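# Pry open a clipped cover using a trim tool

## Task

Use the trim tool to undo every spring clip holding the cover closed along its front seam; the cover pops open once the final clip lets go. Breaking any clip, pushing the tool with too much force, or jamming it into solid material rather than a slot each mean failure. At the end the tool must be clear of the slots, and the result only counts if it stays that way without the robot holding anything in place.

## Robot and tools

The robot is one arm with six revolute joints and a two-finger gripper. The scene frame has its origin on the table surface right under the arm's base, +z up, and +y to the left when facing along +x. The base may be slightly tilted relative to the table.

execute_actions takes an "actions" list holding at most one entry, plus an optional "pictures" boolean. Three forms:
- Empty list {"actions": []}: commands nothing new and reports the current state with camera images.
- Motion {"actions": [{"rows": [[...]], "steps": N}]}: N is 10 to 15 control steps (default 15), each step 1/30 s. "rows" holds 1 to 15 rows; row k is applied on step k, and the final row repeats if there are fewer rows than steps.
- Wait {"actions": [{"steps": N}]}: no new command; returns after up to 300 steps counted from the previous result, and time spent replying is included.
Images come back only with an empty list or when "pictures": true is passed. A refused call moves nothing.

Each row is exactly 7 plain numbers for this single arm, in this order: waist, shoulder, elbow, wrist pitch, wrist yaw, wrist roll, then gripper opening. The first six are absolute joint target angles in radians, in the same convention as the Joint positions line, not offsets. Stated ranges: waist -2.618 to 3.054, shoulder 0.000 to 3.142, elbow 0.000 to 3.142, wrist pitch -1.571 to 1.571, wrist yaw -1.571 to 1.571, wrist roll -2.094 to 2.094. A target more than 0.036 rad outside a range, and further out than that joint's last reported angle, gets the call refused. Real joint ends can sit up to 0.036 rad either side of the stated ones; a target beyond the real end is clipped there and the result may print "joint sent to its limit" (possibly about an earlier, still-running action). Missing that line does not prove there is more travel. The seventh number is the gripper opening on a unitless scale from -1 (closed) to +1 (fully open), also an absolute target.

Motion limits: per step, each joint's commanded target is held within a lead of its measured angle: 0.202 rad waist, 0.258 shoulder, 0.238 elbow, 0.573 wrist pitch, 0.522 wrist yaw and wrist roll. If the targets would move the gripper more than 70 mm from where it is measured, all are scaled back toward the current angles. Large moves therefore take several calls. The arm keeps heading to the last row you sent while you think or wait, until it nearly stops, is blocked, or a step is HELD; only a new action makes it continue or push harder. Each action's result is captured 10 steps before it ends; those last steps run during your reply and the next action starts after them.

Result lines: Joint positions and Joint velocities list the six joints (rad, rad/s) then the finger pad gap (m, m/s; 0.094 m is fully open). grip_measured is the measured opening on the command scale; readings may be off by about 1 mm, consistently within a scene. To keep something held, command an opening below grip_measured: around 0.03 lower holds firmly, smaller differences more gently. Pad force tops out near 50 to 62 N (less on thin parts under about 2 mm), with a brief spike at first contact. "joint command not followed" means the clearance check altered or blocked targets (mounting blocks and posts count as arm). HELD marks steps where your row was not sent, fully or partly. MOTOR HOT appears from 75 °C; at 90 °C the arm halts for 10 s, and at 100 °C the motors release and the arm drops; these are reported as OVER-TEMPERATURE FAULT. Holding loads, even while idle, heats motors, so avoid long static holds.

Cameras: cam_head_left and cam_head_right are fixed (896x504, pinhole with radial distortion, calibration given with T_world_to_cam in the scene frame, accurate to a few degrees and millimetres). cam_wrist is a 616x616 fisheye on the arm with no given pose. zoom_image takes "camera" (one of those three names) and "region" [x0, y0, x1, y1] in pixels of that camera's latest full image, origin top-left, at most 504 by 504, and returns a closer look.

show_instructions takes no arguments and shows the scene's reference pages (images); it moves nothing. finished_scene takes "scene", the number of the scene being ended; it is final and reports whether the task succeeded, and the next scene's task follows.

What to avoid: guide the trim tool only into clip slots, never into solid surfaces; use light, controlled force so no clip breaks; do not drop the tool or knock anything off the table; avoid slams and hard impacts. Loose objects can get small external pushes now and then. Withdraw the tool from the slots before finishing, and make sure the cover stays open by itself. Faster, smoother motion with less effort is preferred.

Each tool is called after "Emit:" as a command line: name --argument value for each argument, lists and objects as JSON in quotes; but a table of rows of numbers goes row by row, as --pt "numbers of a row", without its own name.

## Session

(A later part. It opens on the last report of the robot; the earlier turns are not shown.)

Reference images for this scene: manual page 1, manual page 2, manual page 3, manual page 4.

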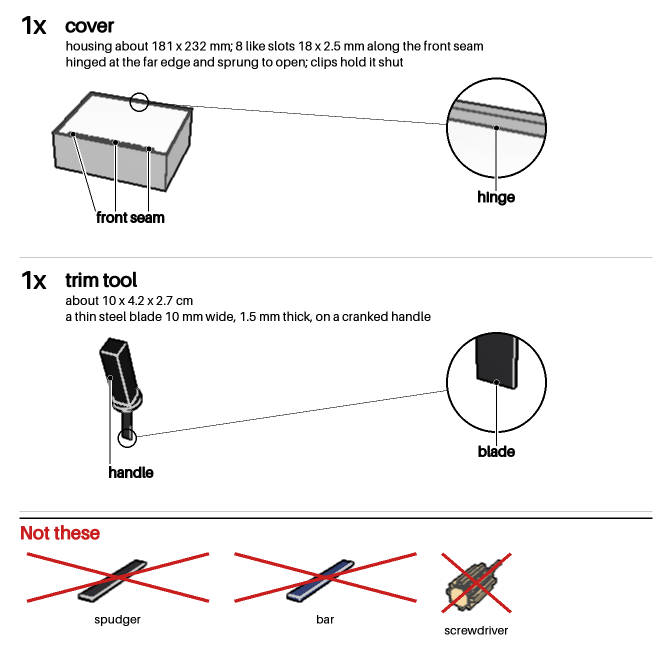

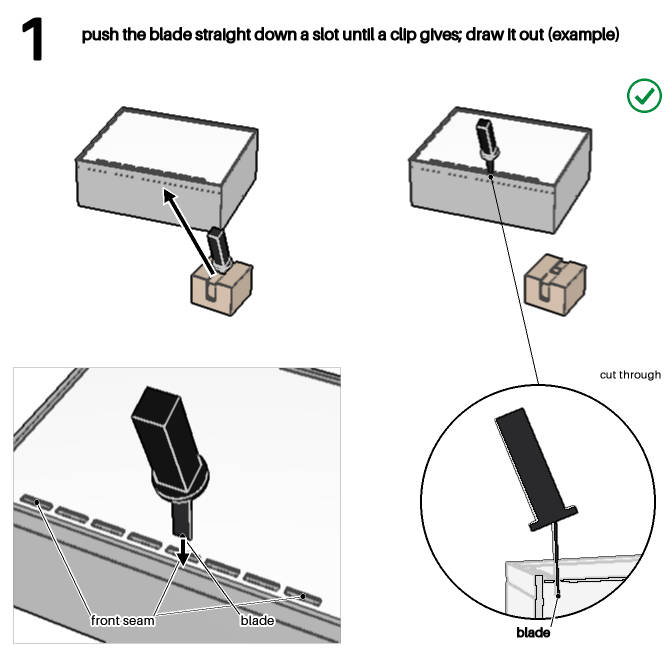

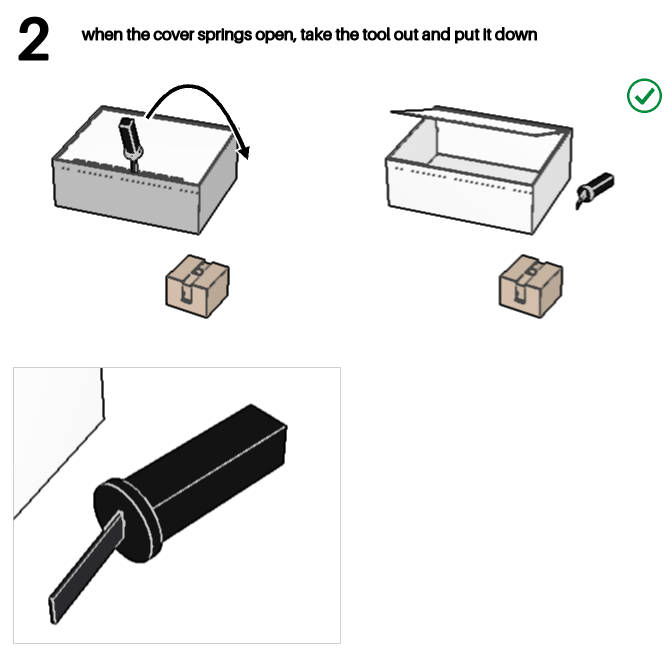

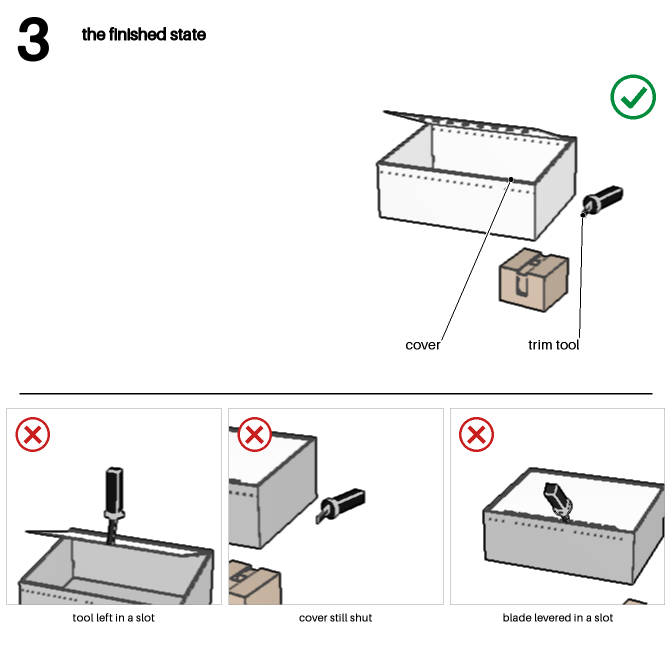

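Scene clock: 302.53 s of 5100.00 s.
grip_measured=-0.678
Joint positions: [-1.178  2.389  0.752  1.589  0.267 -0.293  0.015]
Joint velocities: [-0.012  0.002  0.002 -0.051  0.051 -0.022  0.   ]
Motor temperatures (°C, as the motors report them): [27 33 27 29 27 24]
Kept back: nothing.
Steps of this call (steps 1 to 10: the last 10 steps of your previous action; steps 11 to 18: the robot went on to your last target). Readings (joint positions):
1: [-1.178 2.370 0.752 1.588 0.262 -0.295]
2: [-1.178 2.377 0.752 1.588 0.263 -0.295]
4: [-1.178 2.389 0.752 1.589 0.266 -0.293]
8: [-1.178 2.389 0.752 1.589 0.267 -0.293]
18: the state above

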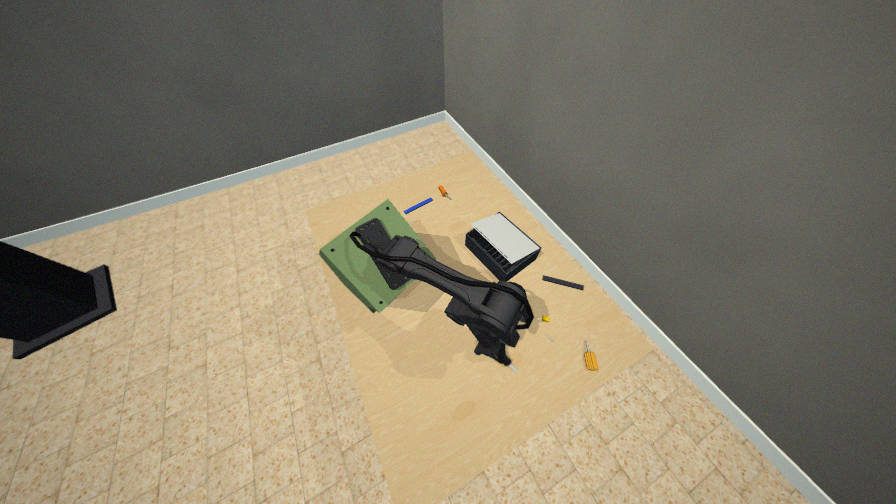

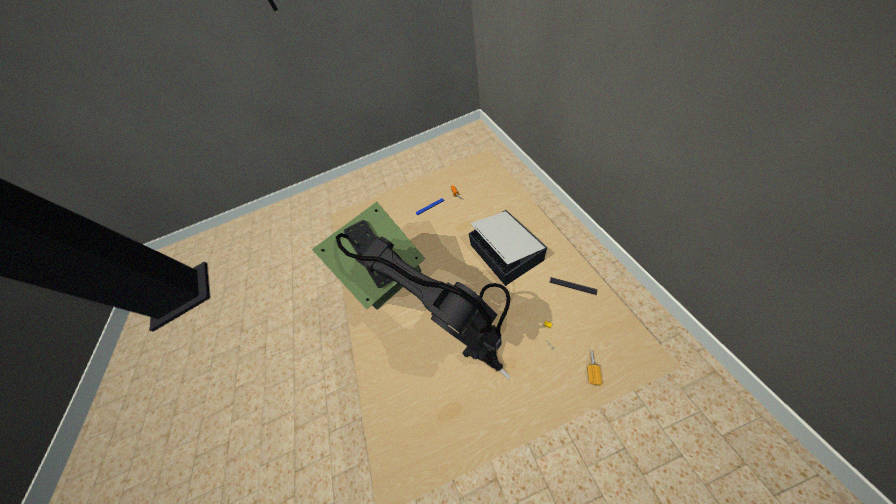

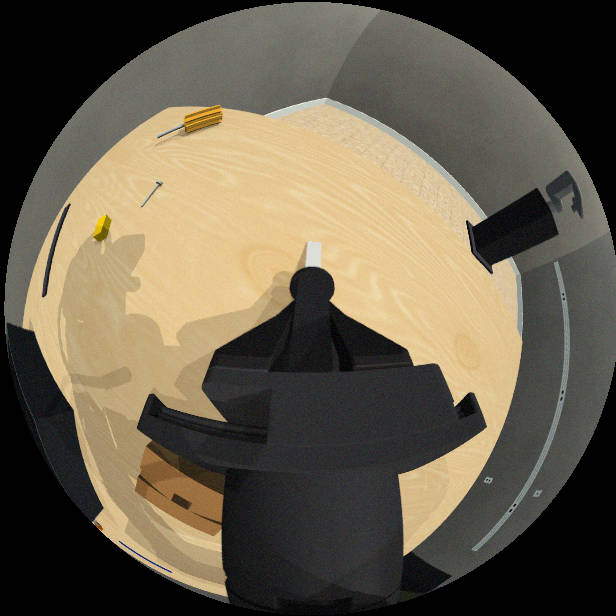

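Emit:
execute_actions --actions '[{"rows": [[-1.18,2.40,0.75,1.57,0.264,-0.3,-0.70],[-1.18,2.40,0.75,1.57,0.264,-0.3,-0.69],[-1.18,2.41,0.75,1.57,0.264,-0.3,-0.685],[-1.18,2.42,0.75,1.57,0.264,-0.3,-0.685],[-1.18,2.425,0.75,1.57,0.264,-0.3,-0.685],[-1.18,2.43,0.75,1.57,0.264,-0.3,-0.685],[-1.18,2.435,0.75,1.57,0.264,-0.3,-0.685],[-1.18,2.44,0.75,1.57,0.264,-0.3,-0.685],[-1.18,2.445,0.75,1.57,0.264,-0.3,-0.685],[-1.18,2.45,0.75,1.57,0.264,-0.3,-0.685]], "steps": 15}]'

Emit:
execute_actions --actions '[{"steps": 18}]' --pictures true

Emit:
zoom_image --camera "cam_head_right" --region '[400, 270, 620, 420]'

Scene clock: 303.67 s of 5100.00 s.
grip_measured=-0.673
Joint positions: [-1.178  2.385  0.752  1.589  0.267 -0.293  0.015]
Joint velocities: [ 0.007  0.002 -0.007 -0.037 -0.007  0.037  0.001]
Motor temperatures (°C, as the motors report them): [27 33 27 29 27 24]
Steps of this call (steps 1 to 15: the robot went on to your last target; steps 16 to 29: nothing new was sent; steps 30 to 34: the first 5 steps of this action). Readings (joint positions):
30: [-1.178 2.385 0.752 1.589 0.267 -0.293]
31: [-1.178 2.385 0.752 1.589 0.267 -0.293]
33: [-1.178 2.385 0.752 1.589 0.267 -0.293]
34: the state above

Scene clock: 304.27 s of 5100.00 s.
grip_measured=-0.673
Joint positions: [-1.178  2.386  0.752  1.589  0.267 -0.293  0.015]
Joint velocities: [-0.007 -0.002  0.002 -0.037  0.007  0.022  0.002]
Motor temperatures (°C, as the motors report them): [27 33 27 29 27 24]
Kept back: nothing.
Steps of this call (steps 1 to 10: the last 10 steps of your previous action; steps 11 to 15: the robot went on to your last target; steps 16 to 18: nothing new was sent). Readings (joint positions):
1: [-1.178 2.385 0.752 1.589 0.267 -0.293]
2: [-1.178 2.385 0.752 1.589 0.267 -0.293]
4: [-1.178 2.386 0.752 1.589 0.267 -0.293]
8: [-1.178 2.386 0.752 1.589 0.267 -0.293]
18: the state above
The arm was judged still, so your last target was given up. Only a new action makes it travel on or press farther. Fingers that are still opening or closing keep moving.

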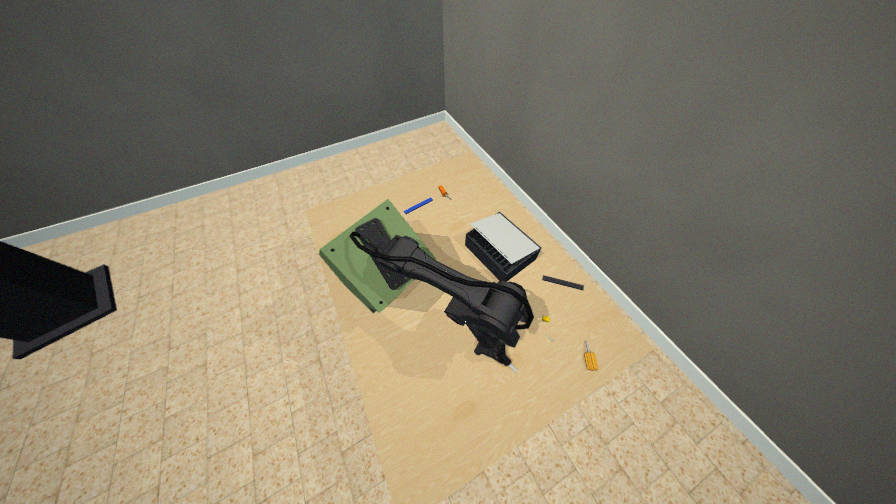

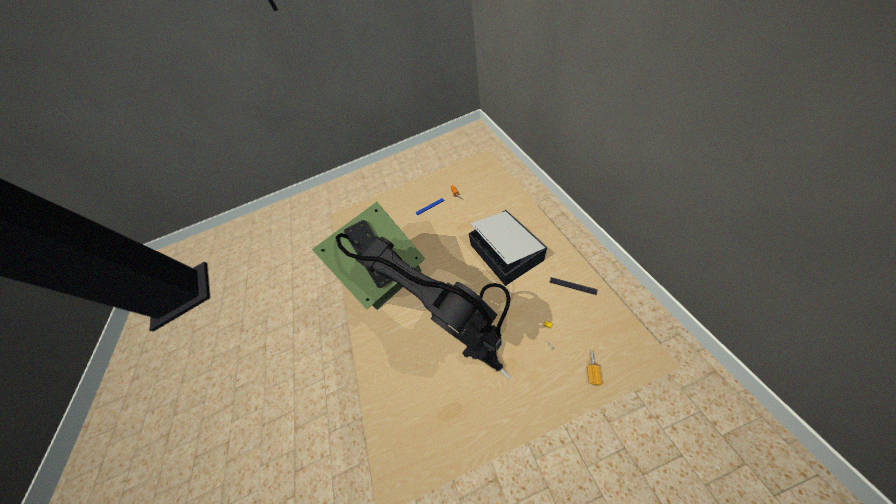

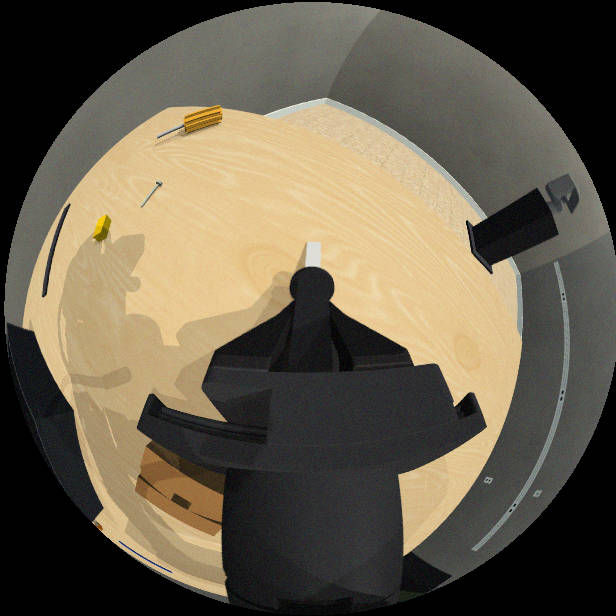

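Region (400, 270, 620, 420) of cam_head_right's 896x504 image, scaled by 2.291, with more detail than that image has; it fills the top 344 rows of this view, and the rest is white.

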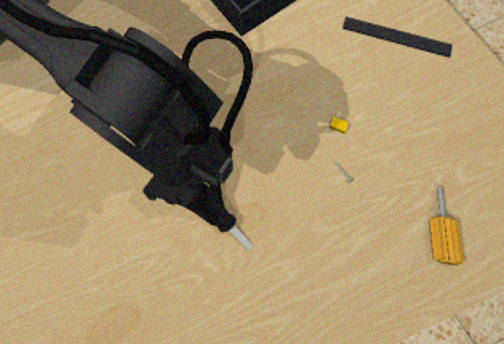

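Emit:
execute_actions --actions '[{"rows": [[-1.18,2.36,0.75,1.57,0.264,-0.3,-0.715],[-1.18,2.34,0.75,1.57,0.264,-0.3,-0.715],[-1.19,2.32,0.75,1.57,0.264,-0.3,-0.715],[-1.21,2.30,0.75,1.57,0.264,-0.3,-0.715],[-1.24,2.29,0.75,1.57,0.264,-0.3,-0.715],[-1.27,2.29,0.75,1.57,0.264,-0.3,-0.715],[-1.30,2.29,0.75,1.57,0.264,-0.3,-0.715],[-1.33,2.30,0.75,1.57,0.264,-0.3,-0.715],[-1.36,2.31,0.75,1.57,0.264,-0.3,-0.715],[-1.38,2.32,0.75,1.57,0.264,-0.3,-0.715]], "steps": 15}]'

Emit:
execute_actions --actions '[{"steps": 18}]' --pictures true

Emit:
zoom_image --camera "cam_head_right" --region '[400, 270, 620, 420]'

Emit:
zoom_image --camera "cam_head_left" --region '[400, 270, 620, 420]'

Scene clock: 305.13 s of 5100.00 s.
grip_measured=-0.677
Joint positions: [-1.186  2.339  0.752  1.578  0.265 -0.293  0.015]
Joint velocities: [-0.217 -0.462 -0.017 -0.051 -0.095 -0.007  0.001]
Motor temperatures (°C, as the motors report them): [27 33 27 29 27 24]
Steps of this call (steps 1 to 21: nothing new was sent; steps 22 to 26: the first 5 steps of this action). Readings (joint positions):
22: [-1.178 2.382 0.752 1.589 0.267 -0.293]
23: [-1.178 2.376 0.752 1.587 0.267 -0.293]
25: [-1.180 2.355 0.752 1.580 0.266 -0.293]
26: the state above

Scene clock: 305.73 s of 5100.00 s.
grip_measured=-0.677
Joint positions: [-1.388  2.303  0.752  1.584  0.268 -0.294  0.015]
Joint velocities: [-0.007  0.007 -0.007  0.066  0.037  0.037 -0.   ]
Motor temperatures (°C, as the motors report them): [27 33 27 29 27 24]
Kept back: nothing.
Steps of this call (steps 1 to 10: the last 10 steps of your previous action; steps 11 to 18: the robot went on to your last target). Readings (joint positions):
1: [-1.200 2.324 0.752 1.578 0.262 -0.294]
2: [-1.220 2.311 0.752 1.578 0.261 -0.294]
4: [-1.279 2.300 0.752 1.584 0.260 -0.294]
8: [-1.389 2.303 0.752 1.584 0.266 -0.294]
18: the state above

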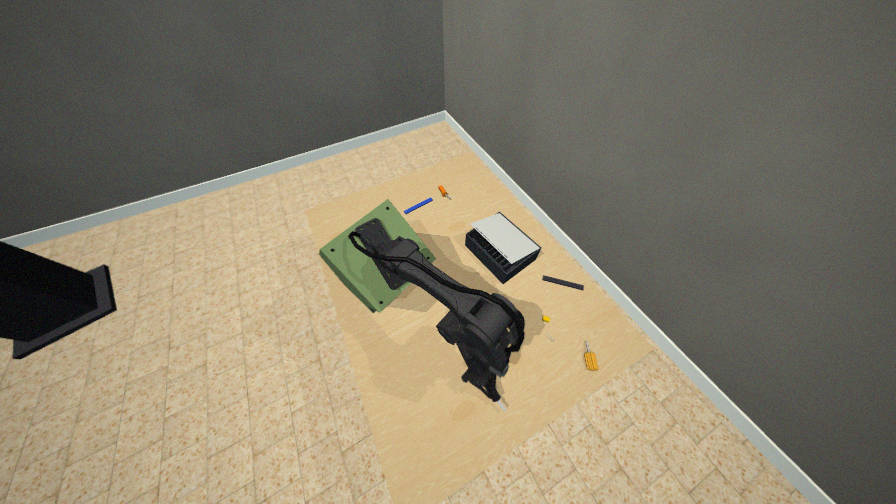

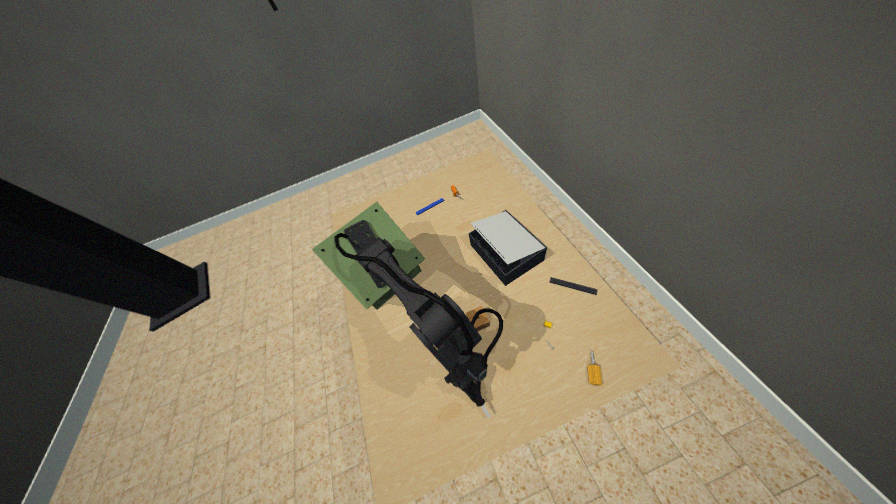

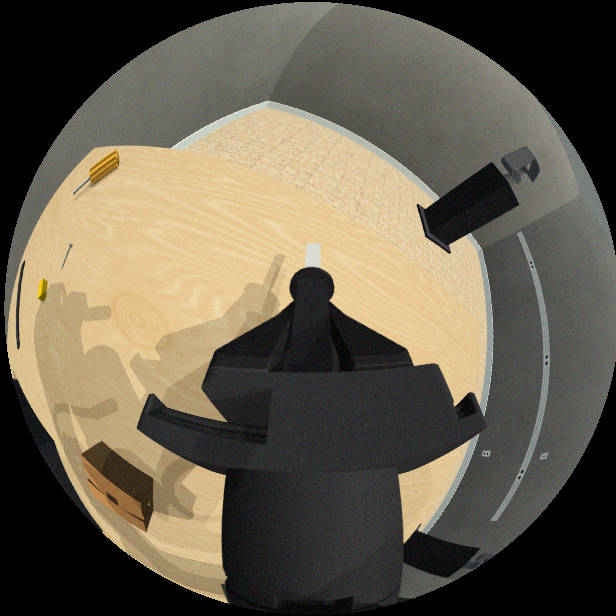

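Region (400, 270, 620, 420) of cam_head_right's 896x504 image, scaled by 2.291, with more detail than that image has; it fills the top 344 rows of this view, and the rest is white.

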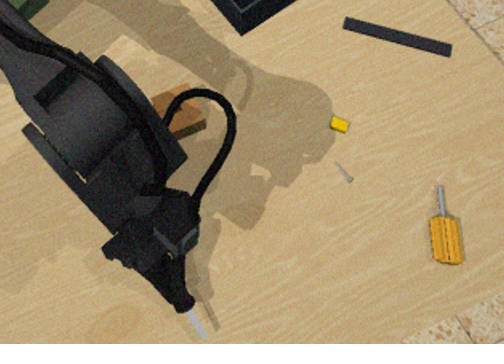

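Region (400, 270, 620, 420) of cam_head_left's 896x504 image, scaled by 2.291, with more detail than that image has; it fills the top 344 rows of this view, and the rest is white.

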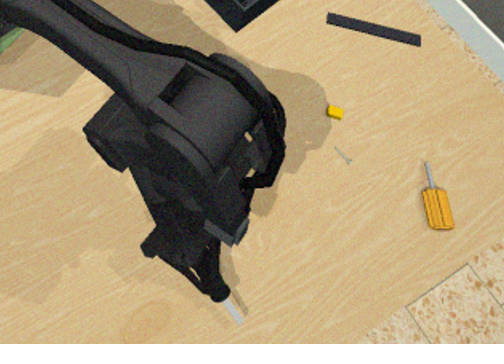

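Emit:
execute_actions --actions '[{"rows": [[-1.36,2.30,0.75,1.57,0.264,-0.3,-0.715],[-1.33,2.30,0.75,1.57,0.264,-0.3,-0.715],[-1.30,2.31,0.75,1.57,0.264,-0.3,-0.715],[-1.27,2.32,0.75,1.57,0.264,-0.3,-0.715],[-1.25,2.33,0.75,1.57,0.264,-0.3,-0.715],[-1.24,2.345,0.75,1.57,0.264,-0.3,-0.715],[-1.24,2.36,0.75,1.57,0.264,-0.3,-0.715],[-1.24,2.37,0.75,1.57,0.264,-0.3,-0.715],[-1.24,2.38,0.75,1.57,0.264,-0.3,-0.715],[-1.24,2.39,0.75,1.57,0.264,-0.3,-0.715]], "steps": 15}]'

Emit:
execute_actions --actions '[{"steps": 18}]' --pictures true

Emit:
zoom_image --camera "cam_head_right" --region '[400, 270, 620, 420]'

Scene clock: 307.20 s of 5100.00 s.
grip_measured=-0.677
Joint positions: [-1.324  2.303  0.752  1.584  0.271 -0.294  0.015]
Joint velocities: [ 0.774  0.007 -0.012 -0.095 -0.139  0.066  0.   ]
Motor temperatures (°C, as the motors report them): [27 33 27 29 27 24]
Steps of this call (steps 1 to 15: the robot went on to your last target; steps 16 to 39: nothing new was sent; steps 40 to 44: the first 5 steps of this action). Readings (joint positions):
40: [-1.386 2.303 0.752 1.584 0.268 -0.294]
41: [-1.381 2.303 0.752 1.584 0.269 -0.294]
43: [-1.349 2.303 0.752 1.584 0.271 -0.294]
44: the state above

Scene clock: 307.80 s of 5100.00 s.
grip_measured=-0.677
Joint positions: [-1.229  2.376  0.752  1.587  0.261 -0.294  0.015]
Joint velocities: [ 0.002  0.012 -0.007  0.007  0.051  0.051 -0.001]
Motor temperatures (°C, as the motors report them): [27 33 27 30 27 24]
Kept back: nothing.
Steps of this call (steps 1 to 10: the last 10 steps of your previous action; steps 11 to 18: the robot went on to your last target). Readings (joint positions):
1: [-1.296 2.306 0.752 1.584 0.271 -0.294]
2: [-1.270 2.311 0.752 1.584 0.269 -0.294]
4: [-1.234 2.333 0.752 1.584 0.264 -0.294]
8: [-1.229 2.376 0.752 1.586 0.261 -0.294]
18: the state above

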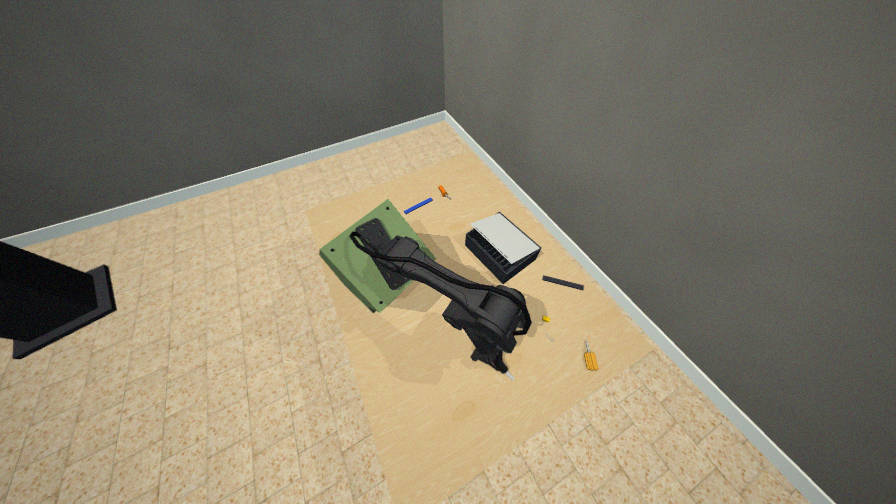

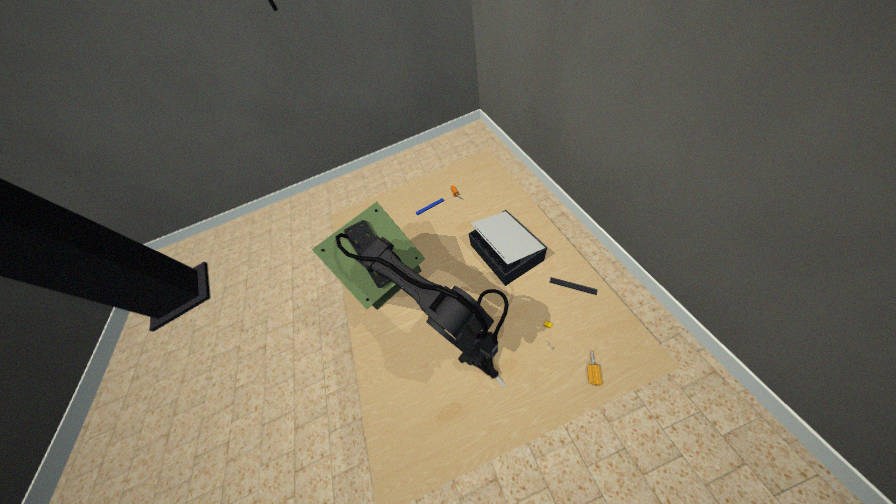

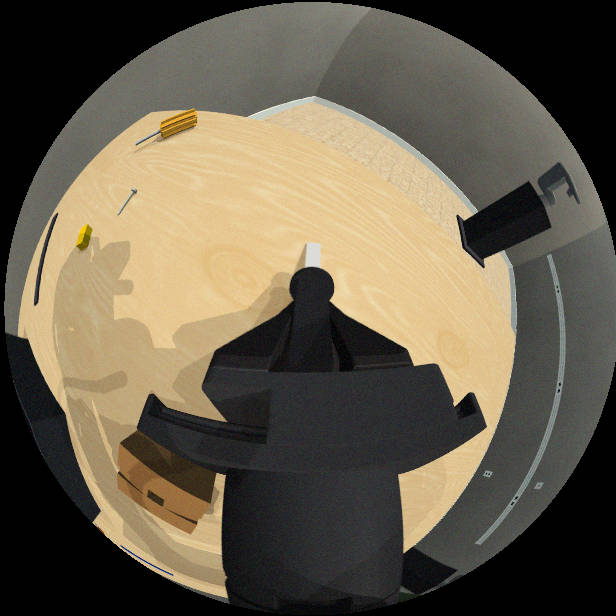

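Region (400, 270, 620, 420) of cam_head_right's 896x504 image, scaled by 2.291, with more detail than that image has; it fills the top 344 rows of this view, and the rest is white.

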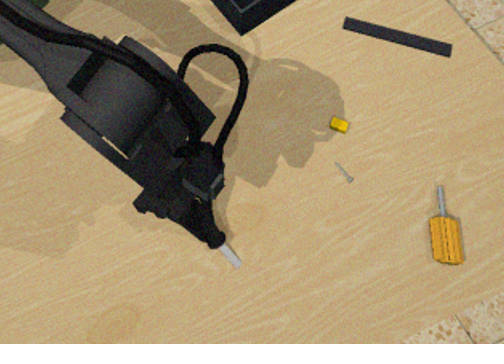

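Emit:
execute_actions --actions '[{"rows": [[-1.24,2.395,0.75,1.57,0.264,-0.3,-0.715],[-1.24,2.40,0.75,1.57,0.264,-0.3,-0.715],[-1.24,2.405,0.75,1.57,0.264,-0.3,-0.715],[-1.24,2.41,0.75,1.57,0.264,-0.3,-0.715],[-1.24,2.415,0.75,1.57,0.264,-0.3,-0.715],[-1.24,2.42,0.75,1.57,0.264,-0.3,-0.715]], "steps": 15}]'

Emit:
execute_actions --actions '[{"steps": 18}]' --pictures true

Emit:
zoom_image --camera "cam_head_right" --region '[400, 270, 620, 420]'

Scene clock: 308.83 s of 5100.00 s.
grip_measured=-0.677
Joint positions: [-1.229  2.377  0.752  1.588  0.261 -0.294  0.015]
Joint velocities: [-0.002  0.051 -0.007 -0.037 -0.051  0.051  0.   ]
Motor temperatures (°C, as the motors report them): [27 33 27 30 27 24]
Steps of this call (steps 1 to 15: the robot went on to your last target; steps 16 to 26: nothing new was sent; steps 27 to 31: the first 5 steps of this action). Readings (joint positions):
27: [-1.229 2.376 0.752 1.587 0.261 -0.294]
28: [-1.229 2.376 0.752 1.587 0.261 -0.294]
30: [-1.229 2.376 0.752 1.587 0.261 -0.294]
31: the state above

Scene clock: 309.43 s of 5100.00 s.
grip_measured=-0.677
Joint positions: [-1.229  2.379  0.752  1.588  0.261 -0.294  0.015]
Joint velocities: [ 0.002 -0.007 -0.012 -0.051  0.022 -0.007 -0.001]
Motor temperatures (°C, as the motors report them): [27 33 27 30 27 24]
Kept back: nothing.
Steps of this call (steps 1 to 10: the last 10 steps of your previous action; steps 11 to 15: the robot went on to your last target; steps 16 to 18: nothing new was sent). Readings (joint positions):
1: [-1.229 2.379 0.752 1.588 0.261 -0.294]
2: [-1.229 2.379 0.752 1.588 0.261 -0.294]
4: [-1.229 2.379 0.752 1.588 0.261 -0.294]
8: [-1.229 2.379 0.752 1.588 0.261 -0.294]
18: the state above
The arm was judged still, so your last target was given up. Only a new action makes it travel on or press farther. Fingers that are still opening or closing keep moving.

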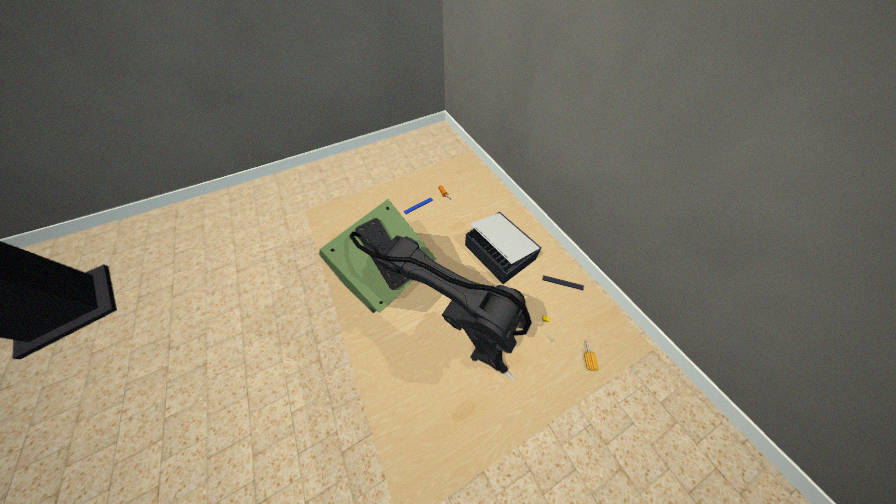

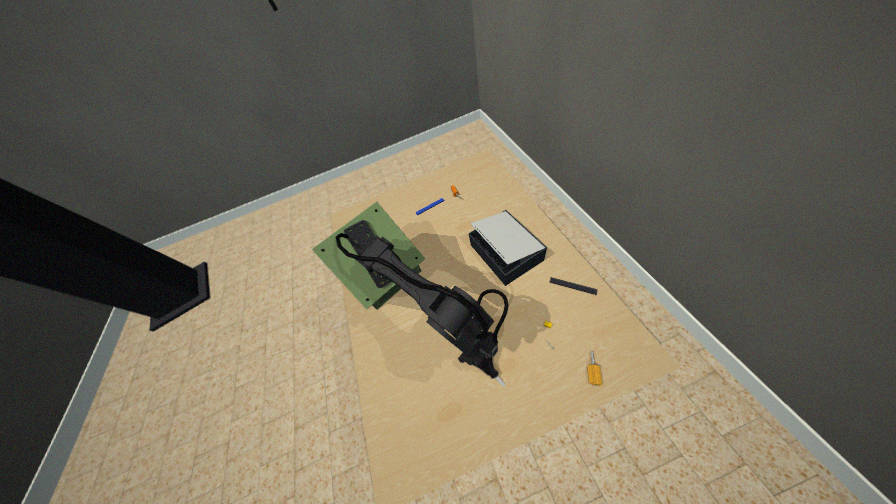

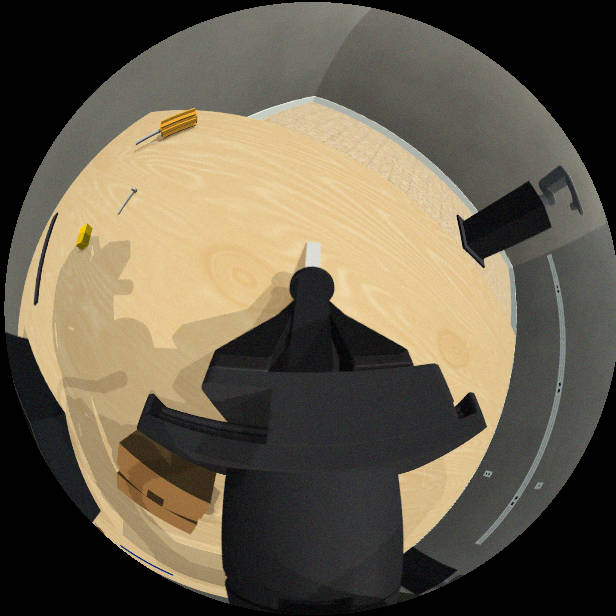

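Region (400, 270, 620, 420) of cam_head_right's 896x504 image, scaled by 2.291, with more detail than that image has; it fills the top 344 rows of this view, and the rest is white.

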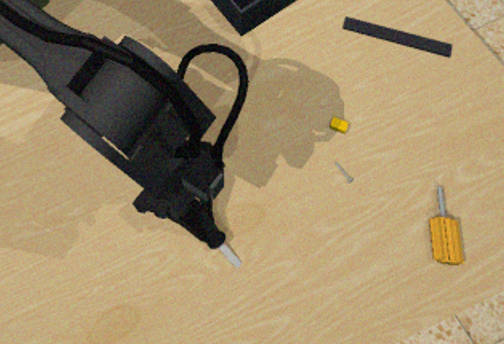

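Emit:
execute_actions --actions '[{"rows": [[-1.235,2.385,0.75,1.57,0.264,-0.3,-0.70],[-1.235,2.385,0.75,1.57,0.264,-0.3,-0.69],[-1.235,2.385,0.75,1.57,0.264,-0.3,-0.68],[-1.235,2.385,0.75,1.57,0.264,-0.3,-0.675],[-1.235,2.385,0.75,1.57,0.264,-0.3,-0.67],[-1.235,2.385,0.75,1.57,0.264,-0.3,-0.665],[-1.235,2.385,0.75,1.57,0.264,-0.3,-0.66],[-1.235,2.385,0.75,1.57,0.264,-0.3,-0.655],[-1.235,2.385,0.75,1.57,0.264,-0.3,-0.65]], "steps": 15}]'

Emit:
execute_actions --actions '[{"steps": 20}]' --pictures true

Emit:
zoom_image --camera "cam_head_right" --region '[400, 270, 620, 420]'

Scene clock: 310.13 s of 5100.00 s.
grip_measured=-0.664
Joint positions: [-1.229  2.379  0.752  1.588  0.261 -0.294  0.016]
Joint velocities: [ 0.012 -0.002 -0.037  0.081 -0.066  0.051  0.002]
Motor temperatures (°C, as the motors report them): [27 33 27 30 27 24]
Steps of this call (steps 1 to 16: nothing new was sent; steps 17 to 21: the first 5 steps of this action). Readings (joint positions):
17: [-1.229 2.379 0.752 1.588 0.261 -0.294]
18: [-1.229 2.379 0.752 1.588 0.261 -0.294]
20: [-1.229 2.379 0.752 1.588 0.261 -0.294]
21: the state above

Scene clock: 310.80 s of 5100.00 s.
grip_measured=-0.650
Joint positions: [-1.229  2.379  0.752  1.588  0.262 -0.294  0.016]
Joint velocities: [-0.002  0.002 -0.007 -0.022 -0.022  0.037 -0.001]
Motor temperatures (°C, as the motors report them): [27 33 27 30 27 24]
Kept back: nothing.
Steps of this call (steps 1 to 10: the last 10 steps of your previous action; steps 11 to 15: the robot went on to your last target; steps 16 to 20: nothing new was sent). Readings (joint positions):
1: [-1.229 2.379 0.752 1.588 0.261 -0.294]
2: [-1.229 2.379 0.752 1.588 0.261 -0.294]
4: [-1.229 2.379 0.752 1.588 0.262 -0.294]
8: [-1.229 2.379 0.752 1.588 0.262 -0.294]
20: the state above
The arm was judged still, so your last target was given up. Only a new action makes it travel on or press farther. Fingers that are still opening or closing keep moving.

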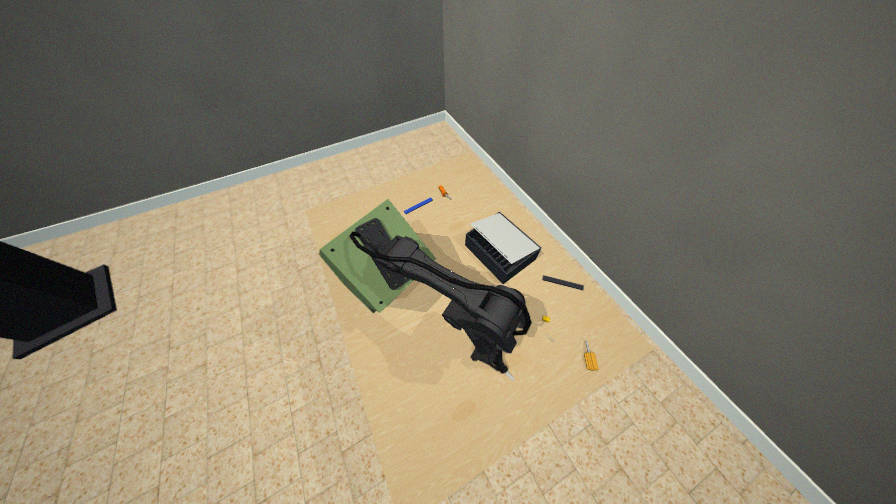

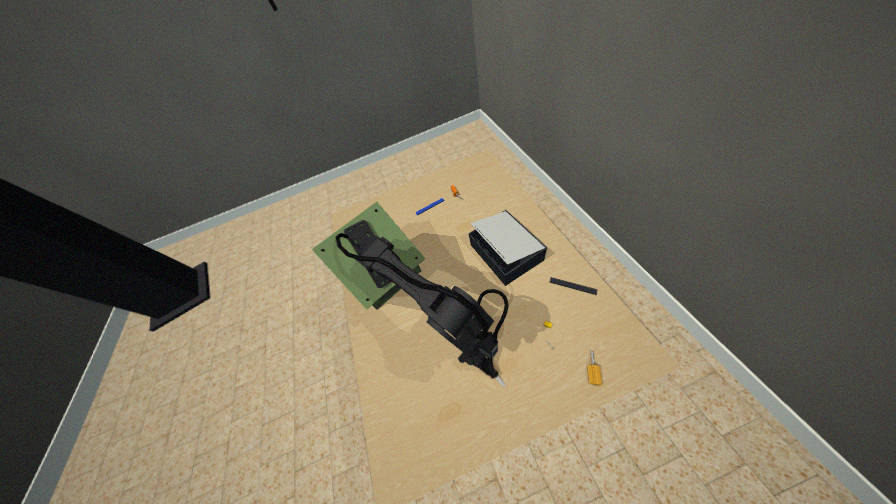

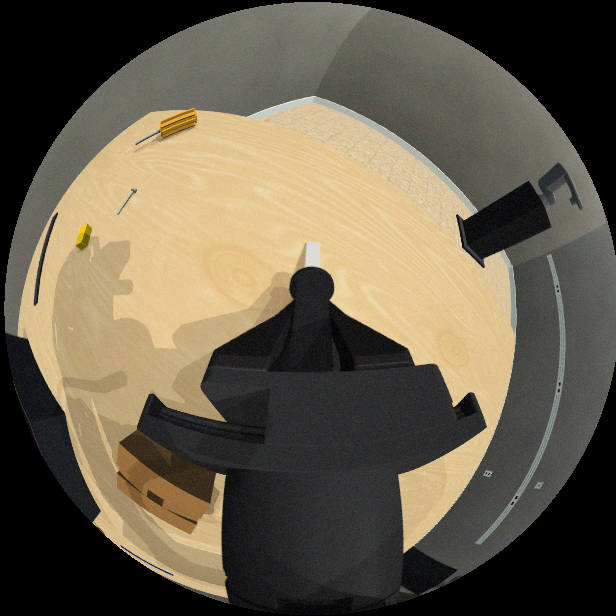

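Region (400, 270, 620, 420) of cam_head_right's 896x504 image, scaled by 2.291, with more detail than that image has; it fills the top 344 rows of this view, and the rest is white.

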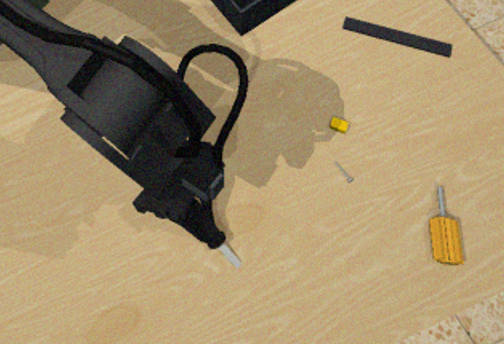

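Emit:
execute_actions --actions '[{"rows": [[-1.235,2.385,0.75,1.57,0.264,-0.3,-0.63],[-1.235,2.385,0.75,1.57,0.264,-0.3,-0.60],[-1.235,2.385,0.75,1.57,0.264,-0.3,-0.56],[-1.235,2.385,0.75,1.57,0.264,-0.3,-0.52],[-1.235,2.385,0.75,1.57,0.264,-0.3,-0.47],[-1.235,2.385,0.75,1.57,0.264,-0.3,-0.42],[-1.235,2.385,0.75,1.57,0.264,-0.3,-0.36],[-1.235,2.385,0.75,1.57,0.264,-0.3,-0.30]], "steps": 15}]'

Emit:
execute_actions --actions '[{"steps": 20}]' --pictures true

Emit:
zoom_image --camera "cam_head_right" --region '[400, 270, 620, 420]'

Scene clock: 312.57 s of 5100.00 s.
grip_measured=-0.493
Joint positions: [-1.229  2.377  0.752  1.588  0.273 -0.294  0.024]
Joint velocities: [-0.007 -0.042  0.007  0.007  0.081 -0.051  0.041]
Motor temperatures (°C, as the motors report them): [27 33 27 30 27 24]
Steps of this call (steps 1 to 48: nothing new was sent; steps 49 to 53: the first 5 steps of this action). Readings (joint positions):
49: [-1.229 2.379 0.752 1.588 0.263 -0.294]
50: [-1.229 2.379 0.752 1.588 0.265 -0.294]
52: [-1.229 2.377 0.752 1.588 0.271 -0.294]
53: the state above

Scene clock: 313.23 s of 5100.00 s.
grip_measured=-0.303
Joint positions: [-1.23   2.373  0.752  1.588  0.28  -0.294  0.033]
Joint velocities: [ 0.007 -0.007 -0.007 -0.022 -0.022 -0.022  0.   ]
Motor temperatures (°C, as the motors report them): [27 33 27 30 27 24]
Kept back: nothing.
Steps of this call (steps 1 to 10: the last 10 steps of your previous action; steps 11 to 15: the robot went on to your last target; steps 16 to 20: nothing new was sent). Readings (joint positions):
1: [-1.229 2.375 0.752 1.588 0.276 -0.294]
2: [-1.229 2.375 0.752 1.588 0.278 -0.294]
4: [-1.230 2.373 0.752 1.588 0.280 -0.294]
8: [-1.230 2.373 0.752 1.588 0.280 -0.294]
20: the state above
The arm was judged still, so your last target was given up. Only a new action makes it travel on or press farther. Fingers that are still opening or closing keep moving.

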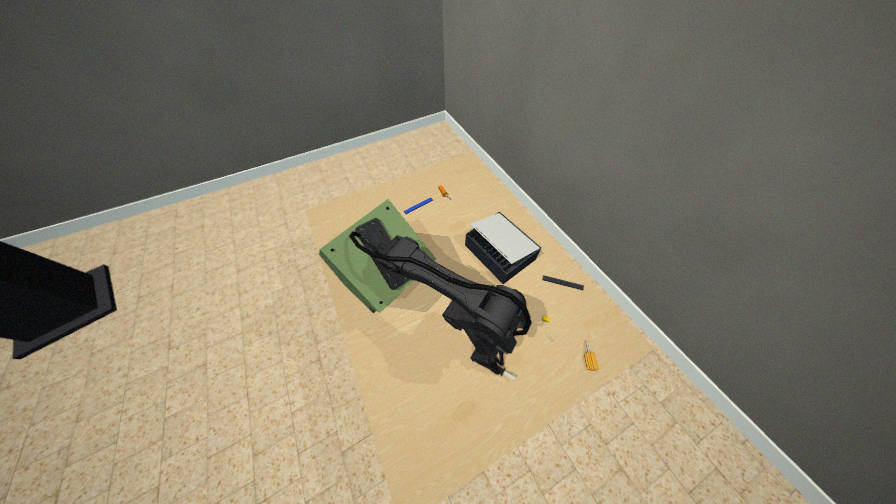

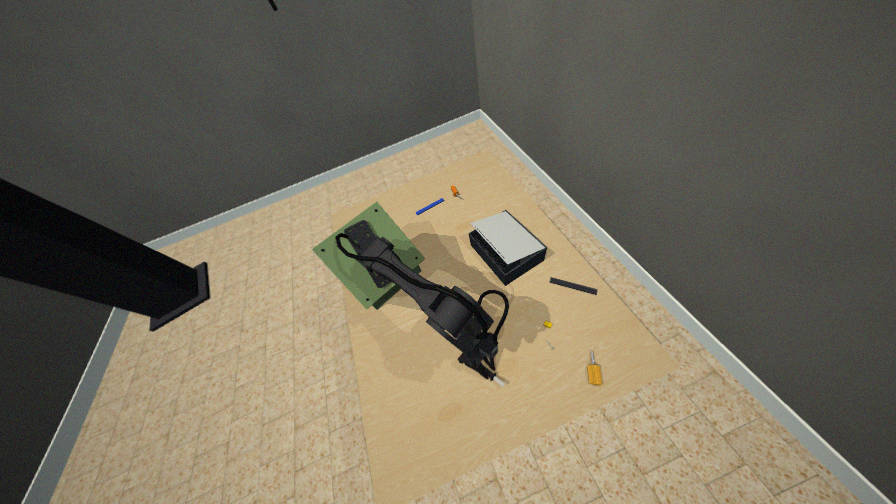

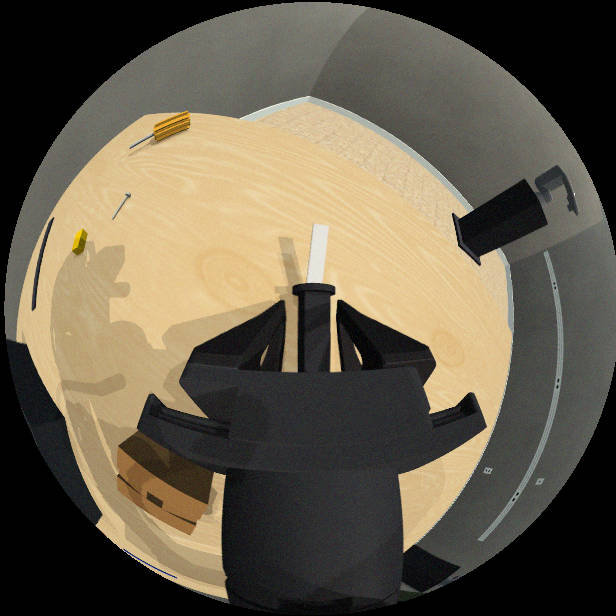

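Region (400, 270, 620, 420) of cam_head_right's 896x504 image, scaled by 2.291, with more detail than that image has; it fills the top 344 rows of this view, and the rest is white.

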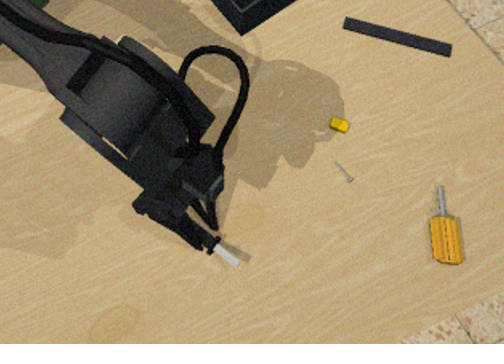

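Emit:
execute_actions --actions '[{"rows": [[-1.235,2.35,0.75,1.57,0.264,-0.3,-0.2],[-1.235,2.33,0.75,1.57,0.264,-0.3,-0.1],[-1.235,2.30,0.75,1.57,0.264,-0.3,0.0],[-1.235,2.27,0.75,1.56,0.264,-0.3,0.0],[-1.235,2.23,0.75,1.55,0.264,-0.3,0.0],[-1.235,2.19,0.75,1.54,0.264,-0.3,0.0],[-1.235,2.15,0.75,1.53,0.264,-0.3,0.0],[-1.235,2.10,0.75,1.52,0.264,-0.3,0.0],[-1.235,2.05,0.75,1.51,0.264,-0.3,0.0],[-1.235,2.0,0.75,1.50,0.264,-0.3,0.0]], "steps": 15}]'

Emit:
execute_actions --actions '[{"steps": 30}]' --pictures true

Scene clock: 313.90 s of 5100.00 s.
grip_measured=-0.005
Joint positions: [-1.23   2.315  0.752  1.568  0.278 -0.294  0.047]
Joint velocities: [ 0.002 -0.75   0.007 -0.315 -0.022  0.037  0.005]
Motor temperatures (°C, as the motors report them): [27 33 27 30 27 24]
Steps of this call (steps 1 to 15: nothing new was sent; steps 16 to 20: the first 5 steps of this action). Readings (joint positions):
16: [-1.230 2.369 0.752 1.588 0.282 -0.294]
17: [-1.230 2.363 0.752 1.587 0.281 -0.294]
19: [-1.230 2.338 0.752 1.577 0.279 -0.294]
20: the state above

Scene clock: 314.90 s of 5100.00 s.
grip_measured=-0.002
Joint positions: [-1.23   1.984  0.752  1.527  0.275 -0.294  0.047]
Joint velocities: [-0.007  0.007  0.012 -0.037 -0.037 -0.022 -0.   ]
Motor temperatures (°C, as the motors report them): [27 33 27 30 27 24]
Kept back: nothing.
Steps of this call (steps 1 to 10: the last 10 steps of your previous action; steps 11 to 30: the robot went on to your last target). Readings (joint positions):
1: [-1.230 2.285 0.752 1.559 0.278 -0.294]
2: [-1.230 2.248 0.752 1.550 0.277 -0.294]
4: [-1.230 2.158 0.752 1.535 0.276 -0.294]
8: [-1.230 1.996 0.752 1.542 0.275 -0.294]
30: the state above
The arm was judged still, so your last target was given up. Only a new action makes it travel on or press farther. Fingers that are still opening or closing keep moving.

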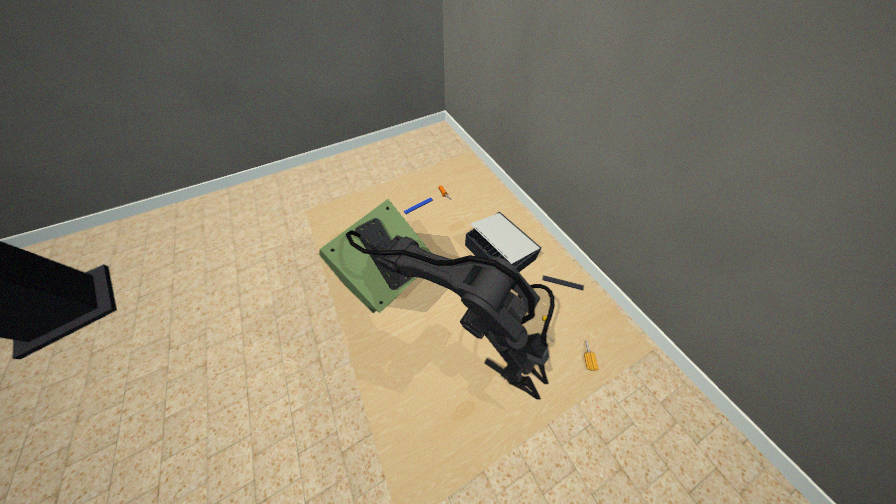

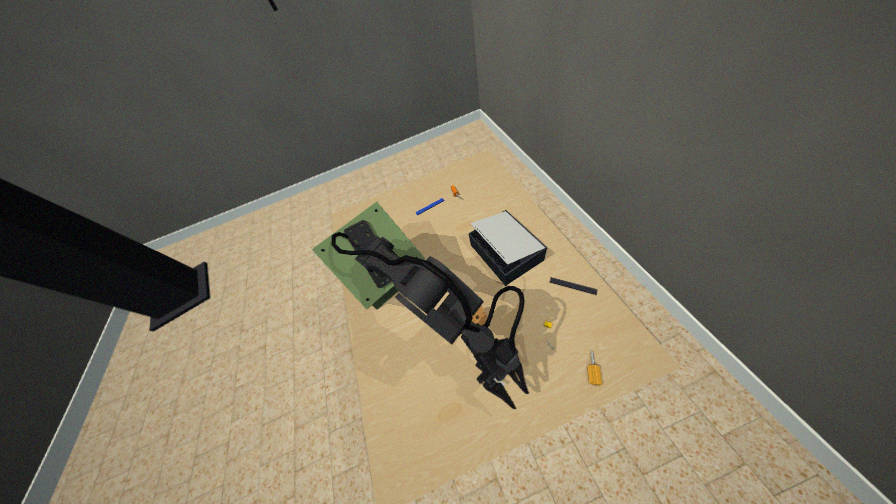

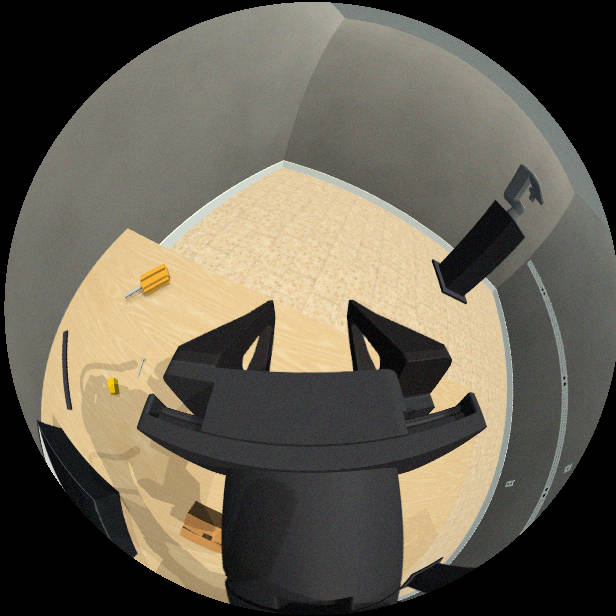

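Emit:
finished_scene --scene 2

The scene is finished: the task was done.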